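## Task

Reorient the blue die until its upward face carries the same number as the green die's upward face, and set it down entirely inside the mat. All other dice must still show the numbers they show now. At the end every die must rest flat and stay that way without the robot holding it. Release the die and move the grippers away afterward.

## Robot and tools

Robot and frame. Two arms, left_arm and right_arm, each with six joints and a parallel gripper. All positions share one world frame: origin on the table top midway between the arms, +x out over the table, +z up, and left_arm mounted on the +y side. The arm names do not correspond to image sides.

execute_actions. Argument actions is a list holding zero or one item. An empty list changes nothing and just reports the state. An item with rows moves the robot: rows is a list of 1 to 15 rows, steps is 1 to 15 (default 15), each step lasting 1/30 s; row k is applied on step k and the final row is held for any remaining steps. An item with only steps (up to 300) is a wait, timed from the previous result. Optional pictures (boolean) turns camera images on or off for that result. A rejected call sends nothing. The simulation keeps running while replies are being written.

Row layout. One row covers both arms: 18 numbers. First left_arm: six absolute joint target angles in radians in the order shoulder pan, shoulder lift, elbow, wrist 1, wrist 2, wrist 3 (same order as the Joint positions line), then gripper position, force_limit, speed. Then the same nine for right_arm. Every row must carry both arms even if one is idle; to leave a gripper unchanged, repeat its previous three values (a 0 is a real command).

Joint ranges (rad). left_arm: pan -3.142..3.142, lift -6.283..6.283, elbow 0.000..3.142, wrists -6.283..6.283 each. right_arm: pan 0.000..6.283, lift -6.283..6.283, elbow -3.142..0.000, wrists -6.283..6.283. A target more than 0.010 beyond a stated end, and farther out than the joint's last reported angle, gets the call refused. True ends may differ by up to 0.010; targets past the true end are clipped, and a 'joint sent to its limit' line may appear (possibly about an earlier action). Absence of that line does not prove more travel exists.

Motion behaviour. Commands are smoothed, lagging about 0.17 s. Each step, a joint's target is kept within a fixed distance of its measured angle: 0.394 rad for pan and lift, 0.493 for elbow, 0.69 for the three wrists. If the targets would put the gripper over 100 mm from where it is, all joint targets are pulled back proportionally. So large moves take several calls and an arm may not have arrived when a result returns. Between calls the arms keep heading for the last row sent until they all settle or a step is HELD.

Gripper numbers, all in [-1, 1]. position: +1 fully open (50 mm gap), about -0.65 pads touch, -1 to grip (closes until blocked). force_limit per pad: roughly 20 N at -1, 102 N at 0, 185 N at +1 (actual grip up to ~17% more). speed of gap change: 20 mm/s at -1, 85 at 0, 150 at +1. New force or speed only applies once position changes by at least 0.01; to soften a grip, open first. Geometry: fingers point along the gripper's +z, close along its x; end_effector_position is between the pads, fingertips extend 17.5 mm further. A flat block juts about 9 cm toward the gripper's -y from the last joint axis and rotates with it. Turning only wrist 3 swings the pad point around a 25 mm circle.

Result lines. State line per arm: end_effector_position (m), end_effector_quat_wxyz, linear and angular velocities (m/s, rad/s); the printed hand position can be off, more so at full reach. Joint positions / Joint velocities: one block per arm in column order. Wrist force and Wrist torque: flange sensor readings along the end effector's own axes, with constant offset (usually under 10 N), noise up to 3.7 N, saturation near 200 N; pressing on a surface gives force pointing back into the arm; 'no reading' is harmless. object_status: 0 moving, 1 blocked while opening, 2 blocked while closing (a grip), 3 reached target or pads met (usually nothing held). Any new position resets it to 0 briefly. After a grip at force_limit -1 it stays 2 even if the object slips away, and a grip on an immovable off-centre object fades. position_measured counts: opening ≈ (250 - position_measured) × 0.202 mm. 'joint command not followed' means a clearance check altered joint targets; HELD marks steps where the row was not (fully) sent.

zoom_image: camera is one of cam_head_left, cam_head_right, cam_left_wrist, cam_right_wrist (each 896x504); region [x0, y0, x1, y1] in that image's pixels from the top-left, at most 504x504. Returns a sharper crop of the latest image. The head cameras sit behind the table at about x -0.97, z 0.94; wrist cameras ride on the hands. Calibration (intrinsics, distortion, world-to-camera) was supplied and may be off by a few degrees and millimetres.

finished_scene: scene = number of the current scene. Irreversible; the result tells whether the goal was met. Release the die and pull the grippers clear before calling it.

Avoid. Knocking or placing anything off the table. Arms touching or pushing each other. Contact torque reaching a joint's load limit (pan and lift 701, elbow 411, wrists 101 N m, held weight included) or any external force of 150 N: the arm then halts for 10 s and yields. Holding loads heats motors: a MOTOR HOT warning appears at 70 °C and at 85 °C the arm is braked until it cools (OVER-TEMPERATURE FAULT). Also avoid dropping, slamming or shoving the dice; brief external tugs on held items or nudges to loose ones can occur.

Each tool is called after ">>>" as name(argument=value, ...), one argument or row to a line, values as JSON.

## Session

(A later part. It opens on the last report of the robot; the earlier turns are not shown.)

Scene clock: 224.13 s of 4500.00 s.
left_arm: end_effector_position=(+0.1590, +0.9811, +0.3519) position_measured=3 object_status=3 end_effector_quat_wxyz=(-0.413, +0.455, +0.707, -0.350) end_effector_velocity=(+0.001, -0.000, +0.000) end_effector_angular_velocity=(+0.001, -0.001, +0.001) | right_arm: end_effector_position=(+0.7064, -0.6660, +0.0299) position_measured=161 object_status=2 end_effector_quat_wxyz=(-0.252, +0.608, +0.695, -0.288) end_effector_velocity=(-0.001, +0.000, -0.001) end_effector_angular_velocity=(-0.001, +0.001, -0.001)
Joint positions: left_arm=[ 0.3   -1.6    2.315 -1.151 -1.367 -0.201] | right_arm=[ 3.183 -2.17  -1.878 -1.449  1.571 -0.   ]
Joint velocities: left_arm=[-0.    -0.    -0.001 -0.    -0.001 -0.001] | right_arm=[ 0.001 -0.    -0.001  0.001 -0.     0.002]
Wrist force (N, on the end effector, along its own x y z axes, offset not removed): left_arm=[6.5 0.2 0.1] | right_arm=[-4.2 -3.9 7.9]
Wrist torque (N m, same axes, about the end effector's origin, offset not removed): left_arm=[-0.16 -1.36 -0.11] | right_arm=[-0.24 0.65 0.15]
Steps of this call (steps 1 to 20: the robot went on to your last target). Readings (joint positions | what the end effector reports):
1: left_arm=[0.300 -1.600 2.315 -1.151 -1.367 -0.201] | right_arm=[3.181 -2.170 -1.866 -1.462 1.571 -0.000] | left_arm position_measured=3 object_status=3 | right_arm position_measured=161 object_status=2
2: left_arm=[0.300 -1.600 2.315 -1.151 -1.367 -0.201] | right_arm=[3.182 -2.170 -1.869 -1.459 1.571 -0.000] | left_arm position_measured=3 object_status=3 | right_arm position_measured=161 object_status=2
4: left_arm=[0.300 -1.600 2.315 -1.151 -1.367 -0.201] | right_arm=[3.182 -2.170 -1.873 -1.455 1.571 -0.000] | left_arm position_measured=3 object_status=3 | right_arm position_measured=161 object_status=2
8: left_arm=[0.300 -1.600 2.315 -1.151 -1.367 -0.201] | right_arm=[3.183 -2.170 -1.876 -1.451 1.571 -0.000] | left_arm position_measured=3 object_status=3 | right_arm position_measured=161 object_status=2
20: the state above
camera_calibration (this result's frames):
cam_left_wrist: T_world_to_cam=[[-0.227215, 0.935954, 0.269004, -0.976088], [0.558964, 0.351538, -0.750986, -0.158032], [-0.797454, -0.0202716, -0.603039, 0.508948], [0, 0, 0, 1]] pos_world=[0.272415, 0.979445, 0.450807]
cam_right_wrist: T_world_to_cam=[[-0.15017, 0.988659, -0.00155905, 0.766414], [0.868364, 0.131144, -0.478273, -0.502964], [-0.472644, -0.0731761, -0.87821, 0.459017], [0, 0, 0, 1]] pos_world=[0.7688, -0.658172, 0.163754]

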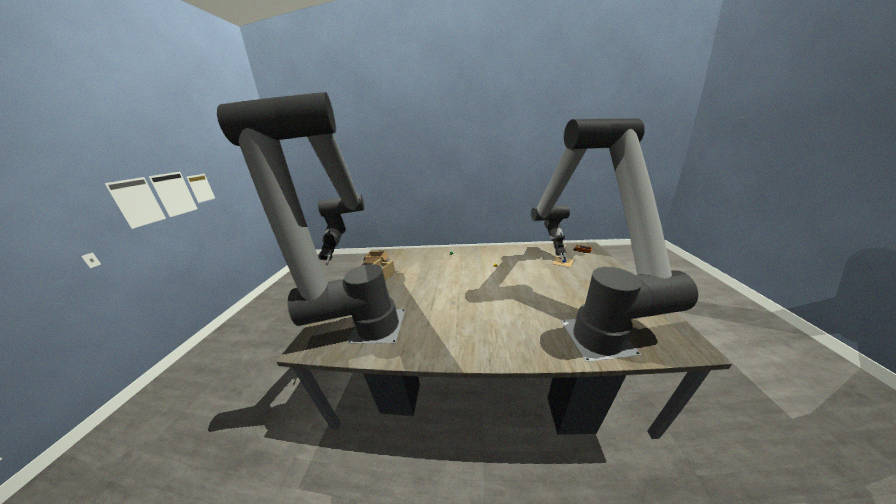

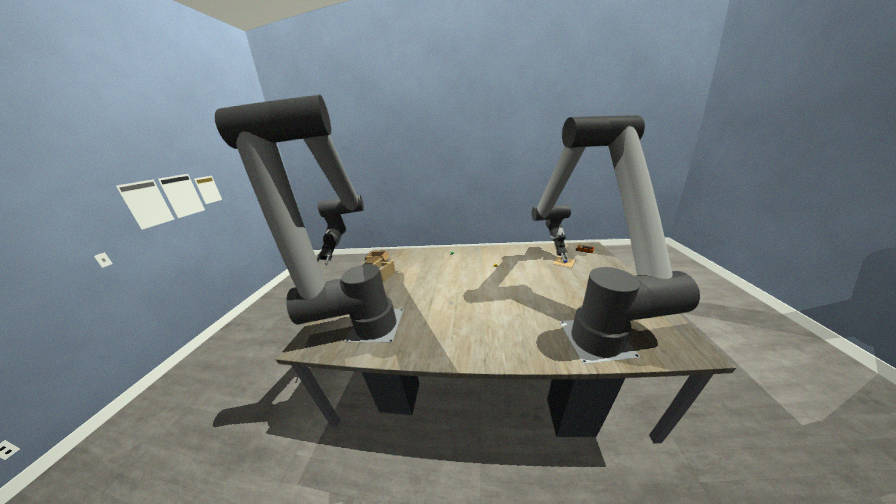

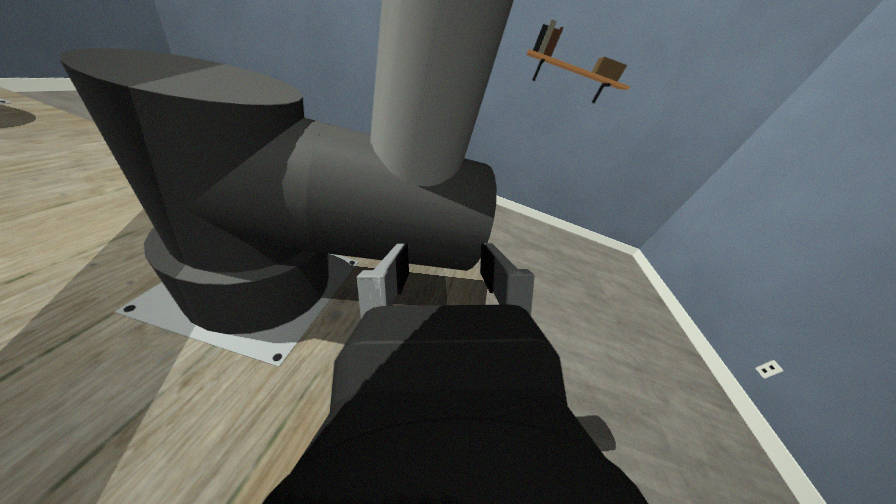

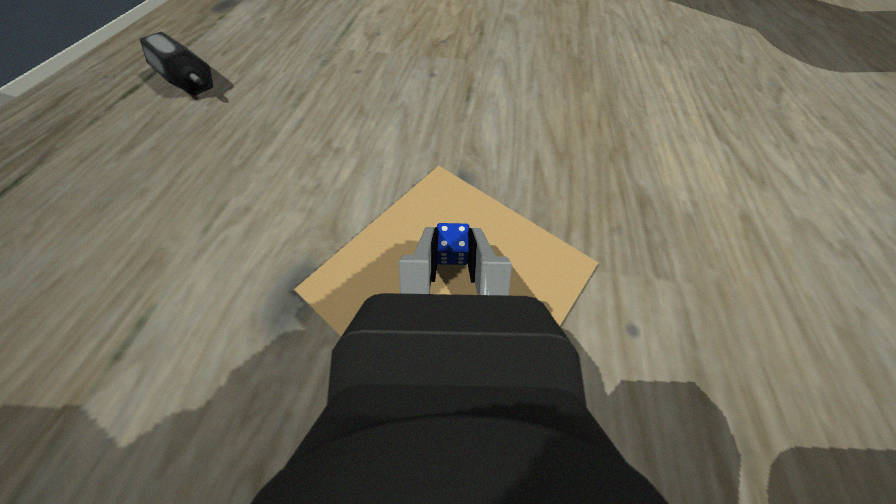

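Lower in 3 mm steps, watching force.

>>> execute_actions(
  actions=[
    {"rows":[[0.3,-1.6,2.315,-1.151,-1.367,-0.201,1,0,0,3.1833,-2.1745,-1.8785,-1.4448,1.5708,0,-1,-0.4,-0.3]]},
  ],
  pictures=false,
)

>>> execute_actions(
  actions=[
    {"rows":[[0.3,-1.6,2.315,-1.151,-1.367,-0.201,1,0,0,3.1833,-2.1775,-1.8785,-1.4418,1.5708,0,-1,-0.4,-0.3]]},
  ],
)

>>> zoom_image(
  camera="cam_right_wrist",
  region=[380, 150, 530, 290],
)

Scene clock: 232.63 s of 4500.00 s.
left_arm: end_effector_position=(+0.1590, +0.9811, +0.3519) position_measured=3 object_status=3 end_effector_quat_wxyz=(-0.413, +0.455, +0.707, -0.350) end_effector_velocity=(-0.001, -0.000, -0.000) end_effector_angular_velocity=(-0.001, +0.001, -0.001) | right_arm: end_effector_position=(+0.7069, -0.6659, +0.0261) position_measured=161 object_status=2 end_effector_quat_wxyz=(-0.252, +0.608, +0.695, -0.288) end_effector_velocity=(-0.000, -0.000, -0.001) end_effector_angular_velocity=(+0.001, -0.000, +0.000)
Joint positions: left_arm=[ 0.3   -1.6    2.315 -1.151 -1.367 -0.201] | right_arm=[ 3.183 -2.174 -1.879 -1.445  1.571 -0.   ]
Joint velocities: left_arm=[-0.    -0.     0.001  0.     0.     0.001] | right_arm=[-0.    -0.    -0.001  0.001  0.    -0.001]
Wrist force (N, on the end effector, along its own x y z axes, offset not removed): left_arm=[6.8 6.4 -1.8] | right_arm=[-2.8 -11.2 -5.5]
Wrist torque (N m, same axes, about the end effector's origin, offset not removed): left_arm=[1.01 -1.20 -0.01] | right_arm=[0.07 0.40 0.08]
Steps of this call (steps 1 to 15: the robot went on to your last target; steps 16 to 90: nothing new was sent; then 5.00 s passed at rest; steps 91 to 105: all 15 steps of this action). Readings (joint positions | what the end effector reports):
91: left_arm=[0.300 -1.600 2.315 -1.151 -1.367 -0.201] | right_arm=[3.183 -2.170 -1.879 -1.449 1.571 -0.000] | left_arm position_measured=3 object_status=3 | right_arm position_measured=161 object_status=2
92: left_arm=[0.300 -1.600 2.315 -1.151 -1.367 -0.201] | right_arm=[3.183 -2.171 -1.879 -1.449 1.571 0.000] | left_arm position_measured=3 object_status=3 | right_arm position_measured=161 object_status=2
94: left_arm=[0.300 -1.600 2.315 -1.151 -1.367 -0.201] | right_arm=[3.183 -2.172 -1.879 -1.447 1.571 -0.000] | left_arm position_measured=3 object_status=3 | right_arm position_measured=161 object_status=2
98: left_arm=[0.300 -1.600 2.315 -1.151 -1.367 -0.201] | right_arm=[3.183 -2.174 -1.879 -1.446 1.571 -0.000] | left_arm position_measured=3 object_status=3 | right_arm position_measured=161 object_status=2
105: the state above

Scene clock: 233.13 s of 4500.00 s.
left_arm: end_effector_position=(+0.1590, +0.9811, +0.3519) position_measured=3 object_status=3 end_effector_quat_wxyz=(-0.413, +0.455, +0.707, -0.350) end_effector_velocity=(-0.000, -0.000, +0.001) end_effector_angular_velocity=(-0.002, +0.001, -0.001) | right_arm: end_effector_position=(+0.7074, -0.6659, +0.0234) position_measured=161 object_status=2 end_effector_quat_wxyz=(-0.252, +0.608, +0.695, -0.288) end_effector_velocity=(-0.001, +0.001, -0.002) end_effector_angular_velocity=(-0.002, +0.002, -0.000)
Joint positions: left_arm=[ 0.3   -1.6    2.315 -1.151 -1.367 -0.201] | right_arm=[ 3.183 -2.177 -1.878 -1.442  1.571 -0.   ]
Joint velocities: left_arm=[ 0.     0.    -0.     0.002 -0.     0.002] | right_arm=[ 0.001 -0.001 -0.002  0.001  0.     0.002]
Wrist force (N, on the end effector, along its own x y z axes, offset not removed): left_arm=[3.9 1.6 1.3] | right_arm=[-5.6 -89.6 -83.4]
Wrist torque (N m, same axes, about the end effector's origin, offset not removed): left_arm=[0.14 -0.46 0.17] | right_arm=[0.18 0.52 0.16]
Steps of this call (steps 1 to 15: all 15 steps of this action). Readings (joint positions | what the end effector reports):
1: left_arm=[0.300 -1.600 2.315 -1.151 -1.367 -0.201] | right_arm=[3.183 -2.174 -1.879 -1.445 1.571 -0.000] | left_arm position_measured=3 object_status=3 | right_arm position_measured=161 object_status=2
2: left_arm=[0.300 -1.600 2.315 -1.151 -1.367 -0.201] | right_arm=[3.183 -2.175 -1.879 -1.445 1.571 -0.000] | left_arm position_measured=3 object_status=3 | right_arm position_measured=161 object_status=2
4: left_arm=[0.300 -1.600 2.315 -1.151 -1.367 -0.201] | right_arm=[3.183 -2.176 -1.879 -1.444 1.571 -0.000] | left_arm position_measured=3 object_status=3 | right_arm position_measured=161 object_status=2
8: left_arm=[0.300 -1.600 2.315 -1.151 -1.367 -0.201] | right_arm=[3.183 -2.177 -1.878 -1.443 1.571 -0.000] | left_arm position_measured=3 object_status=3 | right_arm position_measured=161 object_status=2
15: the state above
camera_calibration (this result's frames):
cam_left_wrist: T_world_to_cam=[[-0.227215, 0.935954, 0.269004, -0.976088], [0.558963, 0.351538, -0.750987, -0.158031], [-0.797455, -0.0202719, -0.603038, 0.508947], [0, 0, 0, 1]] pos_world=[0.272415, 0.979445, 0.450807]
cam_right_wrist: T_world_to_cam=[[-0.150233, 0.988649, -0.00158142, 0.766434], [0.868456, 0.131204, -0.47809, -0.506999], [-0.472456, -0.0731982, -0.878309, 0.453614], [0, 0, 0, 1]] pos_world=[0.769762, -0.65801, 0.157234]

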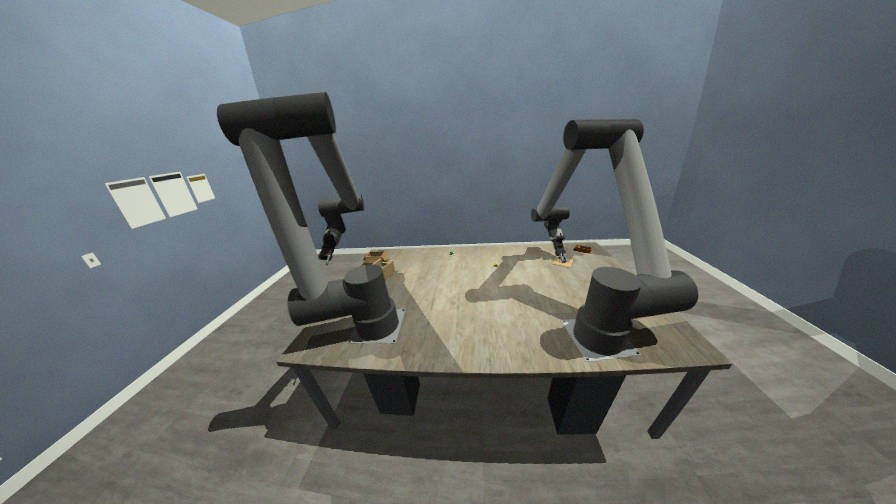

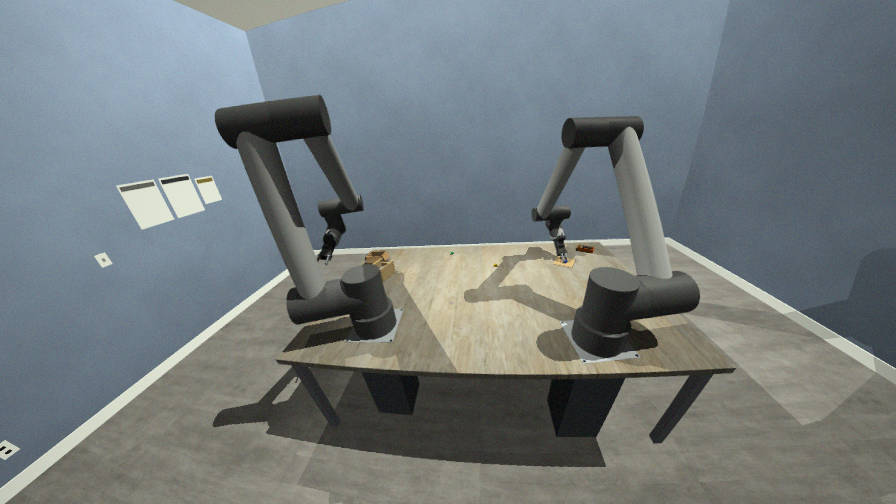

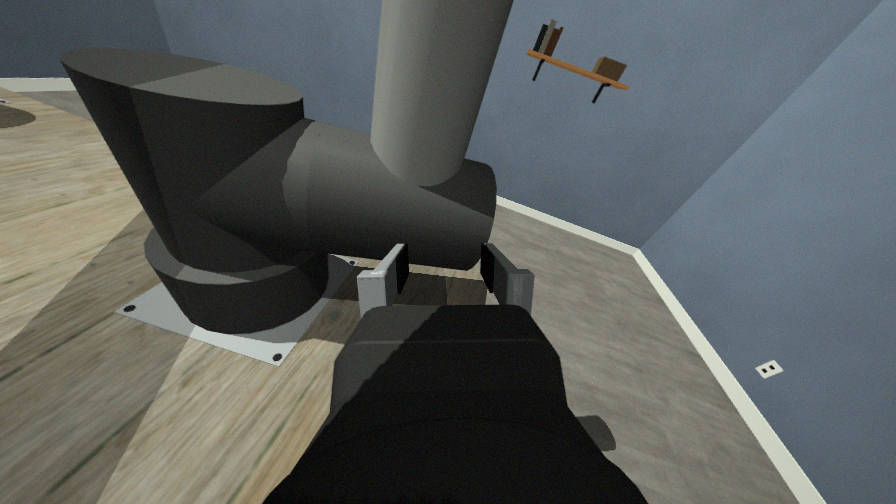

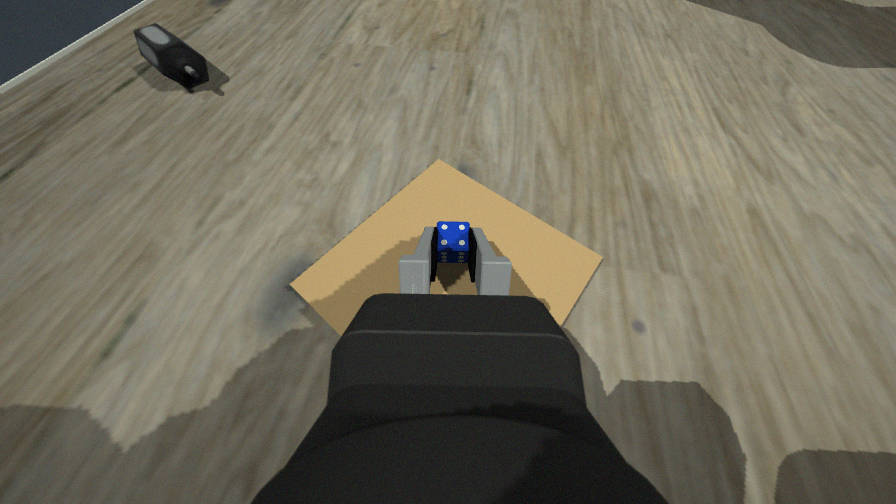

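Region (380, 150, 530, 290) of cam_right_wrist's 896x504 image, scaled by 3.360, with more detail than that image has; it fills the top 470 rows of this view, and the rest is white.

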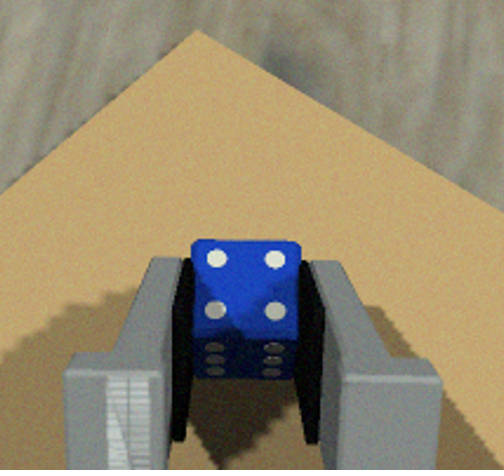

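Too hard; back off slightly and release.

>>> execute_actions(
  actions=[
    {"rows":[[0.3,-1.6,2.315,-1.151,-1.367,-0.201,1,0,0,3.1833,-2.1752,-1.8785,-1.4441,1.5708,0,-1,-0.4,-0.3],[0.3,-1.6,2.315,-1.151,-1.367,-0.201,1,0,0,3.1833,-2.1752,-1.8785,-1.4441,1.5708,0,-1,-0.4,-0.3],[0.3,-1.6,2.315,-1.151,-1.367,-0.201,1,0,0,3.1833,-2.1752,-1.8785,-1.4441,1.5708,0,-1,-0.4,-0.3],[0.3,-1.6,2.315,-1.151,-1.367,-0.201,1,0,0,3.1833,-2.1752,-1.8785,-1.4441,1.5708,0,-1,-0.4,-0.3],[0.3,-1.6,2.315,-1.151,-1.367,-0.201,1,0,0,3.1833,-2.1752,-1.8785,-1.4441,1.5708,0,1,-0.4,0]]},
  ],
  pictures=false,
)

>>> execute_actions(
  actions=[
    {"rows":[[0.3,-1.6,2.315,-1.151,-1.367,-0.201,1,0,0,3.1833,-2.16,-1.8785,-1.459,1.5708,0,1,-0.4,0],[0.3,-1.6,2.315,-1.151,-1.367,-0.201,1,0,0,3.1833,-2.13,-1.8785,-1.489,1.5708,0,1,-0.4,0],[0.3,-1.6,2.315,-1.151,-1.367,-0.201,1,0,0,3.1833,-2.0,-1.8,-1.65,1.5708,0,1,-0.4,0]]},
  ],
  pictures=false,
)

>>> execute_actions(
  actions=[
    {"steps":20},
  ],
)

Scene clock: 246.03 s of 4500.00 s.
left_arm: end_effector_position=(+0.1590, +0.9811, +0.3519) position_measured=3 object_status=3 end_effector_quat_wxyz=(-0.413, +0.455, +0.707, -0.350) end_effector_velocity=(+0.001, +0.000, +0.000) end_effector_angular_velocity=(+0.000, +0.000, -0.001) | right_arm: end_effector_position=(+0.7068, -0.6659, +0.0250) position_measured=17 object_status=0 end_effector_quat_wxyz=(-0.252, +0.608, +0.695, -0.288) end_effector_velocity=(+0.001, +0.001, +0.002) end_effector_angular_velocity=(+0.000, -0.001, +0.001)
Joint positions: left_arm=[ 0.3   -1.6    2.315 -1.151 -1.367 -0.201] | right_arm=[ 3.183 -2.176 -1.879 -1.444  1.571 -0.   ]
Joint velocities: left_arm=[-0.001 -0.    -0.001  0.001  0.001  0.   ] | right_arm=[ 0.001  0.002  0.    -0.001 -0.    -0.   ]
Wrist force (N, on the end effector, along its own x y z axes, offset not removed): left_arm=[-1.6 -2.7 4.6] | right_arm=[-3.6 1.0 6.4]
Wrist torque (N m, same axes, about the end effector's origin, offset not removed): left_arm=[-0.58 0.30 0.10] | right_arm=[0.78 0.58 0.19]
Steps of this call (steps 1 to 15: the robot went on to your last target; steps 16 to 90: nothing new was sent; then 9.40 s passed at rest; steps 91 to 105: all 15 steps of this action). Readings (joint positions | what the end effector reports):
91: left_arm=[0.300 -1.600 2.315 -1.151 -1.367 -0.201] | right_arm=[3.183 -2.178 -1.879 -1.442 1.571 0.000] | left_arm position_measured=3 object_status=3 | right_arm position_measured=161 object_status=2
92: left_arm=[0.300 -1.600 2.315 -1.151 -1.367 -0.201] | right_arm=[3.183 -2.177 -1.879 -1.442 1.571 0.000] | left_arm position_measured=3 object_status=3 | right_arm position_measured=161 object_status=2
94: left_arm=[0.300 -1.600 2.315 -1.151 -1.367 -0.201] | right_arm=[3.183 -2.177 -1.879 -1.442 1.571 -0.000] | left_arm position_measured=3 object_status=3 | right_arm position_measured=161 object_status=2
98: left_arm=[0.300 -1.600 2.315 -1.151 -1.367 -0.201] | right_arm=[3.183 -2.176 -1.879 -1.443 1.571 -0.000] | left_arm position_measured=3 object_status=3 | right_arm position_measured=115 object_status=0
105: the state above

Scene clock: 246.53 s of 4500.00 s.
left_arm: end_effector_position=(+0.1590, +0.9811, +0.3519) position_measured=3 object_status=3 end_effector_quat_wxyz=(-0.413, +0.455, +0.707, -0.350) end_effector_velocity=(-0.001, +0.000, -0.000) end_effector_angular_velocity=(-0.001, -0.000, +0.001) | right_arm: end_effector_position=(+0.7232, -0.6637, +0.1980) position_measured=3 object_status=3 end_effector_quat_wxyz=(-0.239, +0.613, +0.701, -0.273) end_effector_velocity=(-0.002, -0.001, +0.194) end_effector_angular_velocity=(+0.005, -0.044, -0.003)
Joint positions: left_arm=[ 0.3   -1.6    2.315 -1.151 -1.367 -0.201] | right_arm=[ 3.183 -2.022 -1.81  -1.624  1.571  0.   ]
Joint velocities: left_arm=[ 0.001 -0.     0.001 -0.001  0.     0.001] | right_arm=[-0.002  0.168  0.077 -0.2    0.     0.001]
Wrist force (N, on the end effector, along its own x y z axes, offset not removed): left_arm=[4.6 -0.3 -3.0] | right_arm=[-4.5 -6.0 3.3]
Wrist torque (N m, same axes, about the end effector's origin, offset not removed): left_arm=[-0.41 -0.99 0.13] | right_arm=[-0.57 0.84 0.14]
Steps of this call (steps 1 to 15: all 15 steps of this action). Readings (joint positions | what the end effector reports):
1: left_arm=[0.300 -1.600 2.315 -1.151 -1.367 -0.201] | right_arm=[3.183 -2.175 -1.879 -1.444 1.571 -0.000] | left_arm position_measured=3 object_status=3 | right_arm position_measured=6 object_status=0
2: left_arm=[0.300 -1.600 2.315 -1.151 -1.367 -0.201] | right_arm=[3.183 -2.174 -1.879 -1.446 1.571 -0.000] | left_arm position_measured=3 object_status=3 | right_arm position_measured=3 object_status=0
4: left_arm=[0.300 -1.600 2.315 -1.151 -1.367 -0.201] | right_arm=[3.183 -2.159 -1.876 -1.462 1.571 -0.000] | left_arm position_measured=3 object_status=3 | right_arm position_measured=3 object_status=0
8: left_arm=[0.300 -1.600 2.315 -1.151 -1.367 -0.201] | right_arm=[3.183 -2.102 -1.848 -1.529 1.571 -0.000] | left_arm position_measured=3 object_status=3 | right_arm position_measured=3 object_status=3
15: the state above

Scene clock: 247.20 s of 4500.00 s.
left_arm: end_effector_position=(+0.1590, +0.9811, +0.3519) position_measured=3 object_status=3 end_effector_quat_wxyz=(-0.413, +0.455, +0.707, -0.350) end_effector_velocity=(-0.001, +0.000, -0.000) end_effector_angular_velocity=(-0.001, +0.001, +0.002) | right_arm: end_effector_position=(+0.7227, -0.6638, +0.2230) position_measured=3 object_status=3 end_effector_quat_wxyz=(-0.237, +0.614, +0.702, -0.271) end_effector_velocity=(+0.001, -0.000, +0.001) end_effector_angular_velocity=(+0.001, -0.001, +0.001)
Joint positions: left_arm=[ 0.3   -1.6    2.315 -1.151 -1.367 -0.201] | right_arm=[ 3.183 -2.    -1.8   -1.65   1.571 -0.   ]
Joint velocities: left_arm=[ 0.002  0.     0.001 -0.    -0.     0.   ] | right_arm=[-0.     0.001  0.001 -0.001  0.    -0.002]
Wrist force (N, on the end effector, along its own x y z axes, offset not removed): left_arm=[5.3 4.3 -1.1] | right_arm=[-5.2 -1.9 8.4]
Wrist torque (N m, same axes, about the end effector's origin, offset not removed): left_arm=[0.43 -1.04 0.05] | right_arm=[0.10 0.90 0.20]
Steps of this call (steps 1 to 20: the robot went on to your last target). Readings (joint positions | what the end effector reports):
1: left_arm=[0.300 -1.600 2.315 -1.151 -1.367 -0.201] | right_arm=[3.183 -2.017 -1.808 -1.630 1.571 -0.000] | left_arm position_measured=3 object_status=3 | right_arm position_measured=3 object_status=3
2: left_arm=[0.300 -1.600 2.315 -1.151 -1.367 -0.201] | right_arm=[3.183 -2.013 -1.806 -1.634 1.571 0.000] | left_arm position_measured=3 object_status=3 | right_arm position_measured=3 object_status=3
4: left_arm=[0.300 -1.600 2.315 -1.151 -1.367 -0.201] | right_arm=[3.183 -2.008 -1.804 -1.641 1.571 -0.000] | left_arm position_measured=3 object_status=3 | right_arm position_measured=3 object_status=3
8: left_arm=[0.300 -1.600 2.315 -1.151 -1.367 -0.201] | right_arm=[3.183 -2.003 -1.801 -1.647 1.571 -0.000] | left_arm position_measured=3 object_status=3 | right_arm position_measured=3 object_status=3
20: the state above
camera_calibration (this result's frames):
cam_left_wrist: T_world_to_cam=[[-0.227214, 0.935954, 0.269004, -0.976088], [0.558963, 0.351538, -0.750987, -0.158031], [-0.797455, -0.0202719, -0.603038, 0.508947], [0, 0, 0, 1]] pos_world=[0.272415, 0.979445, 0.450807]
cam_right_wrist: T_world_to_cam=[[-0.150127, 0.988664, -0.00239386, 0.767126], [0.88998, 0.134086, -0.43584, -0.448169], [-0.430578, -0.0675616, -0.900021, 0.614692], [0, 0, 0, 1]] pos_world=[0.7787, -0.656806, 0.359742]

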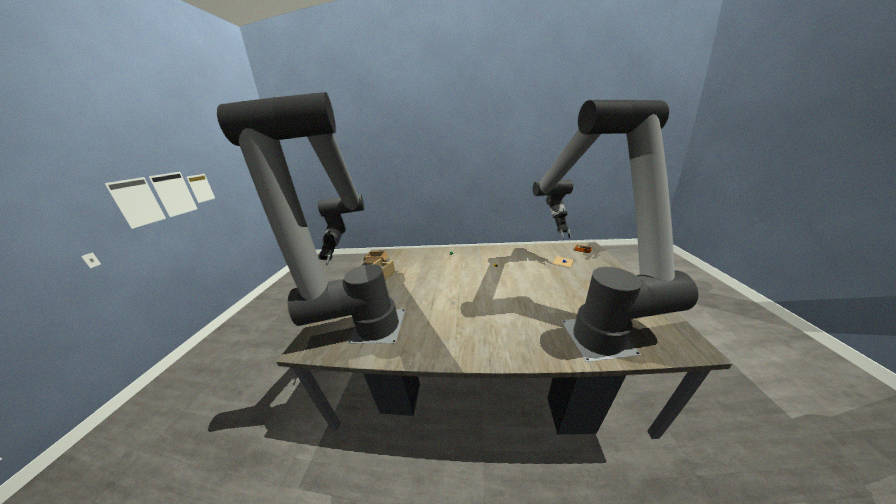

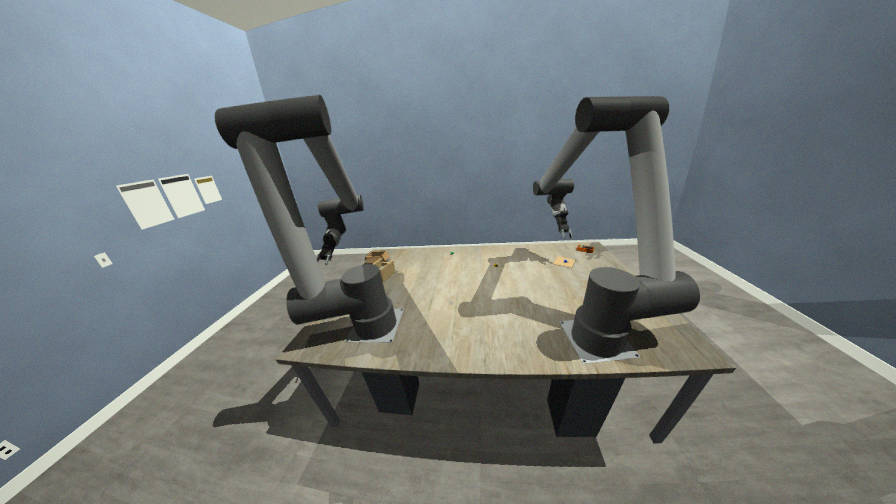

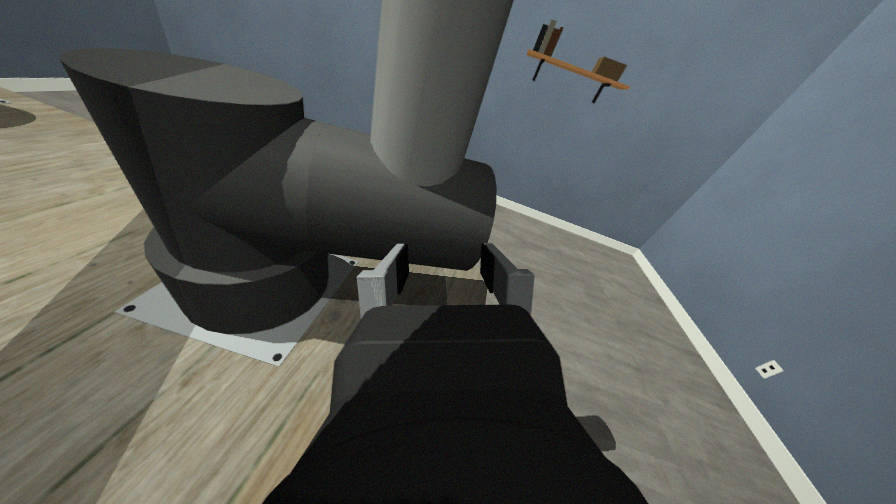

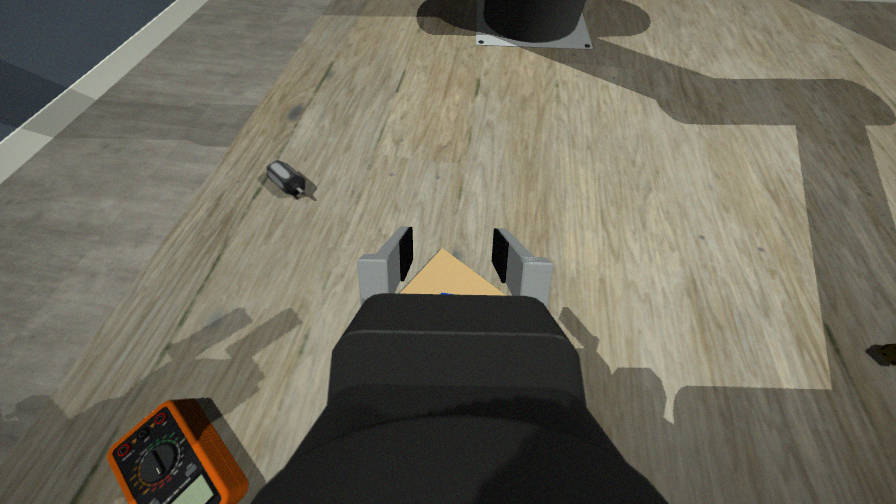

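>>> finished_scene(
  scene=1,
)

The scene is finished: the task was done.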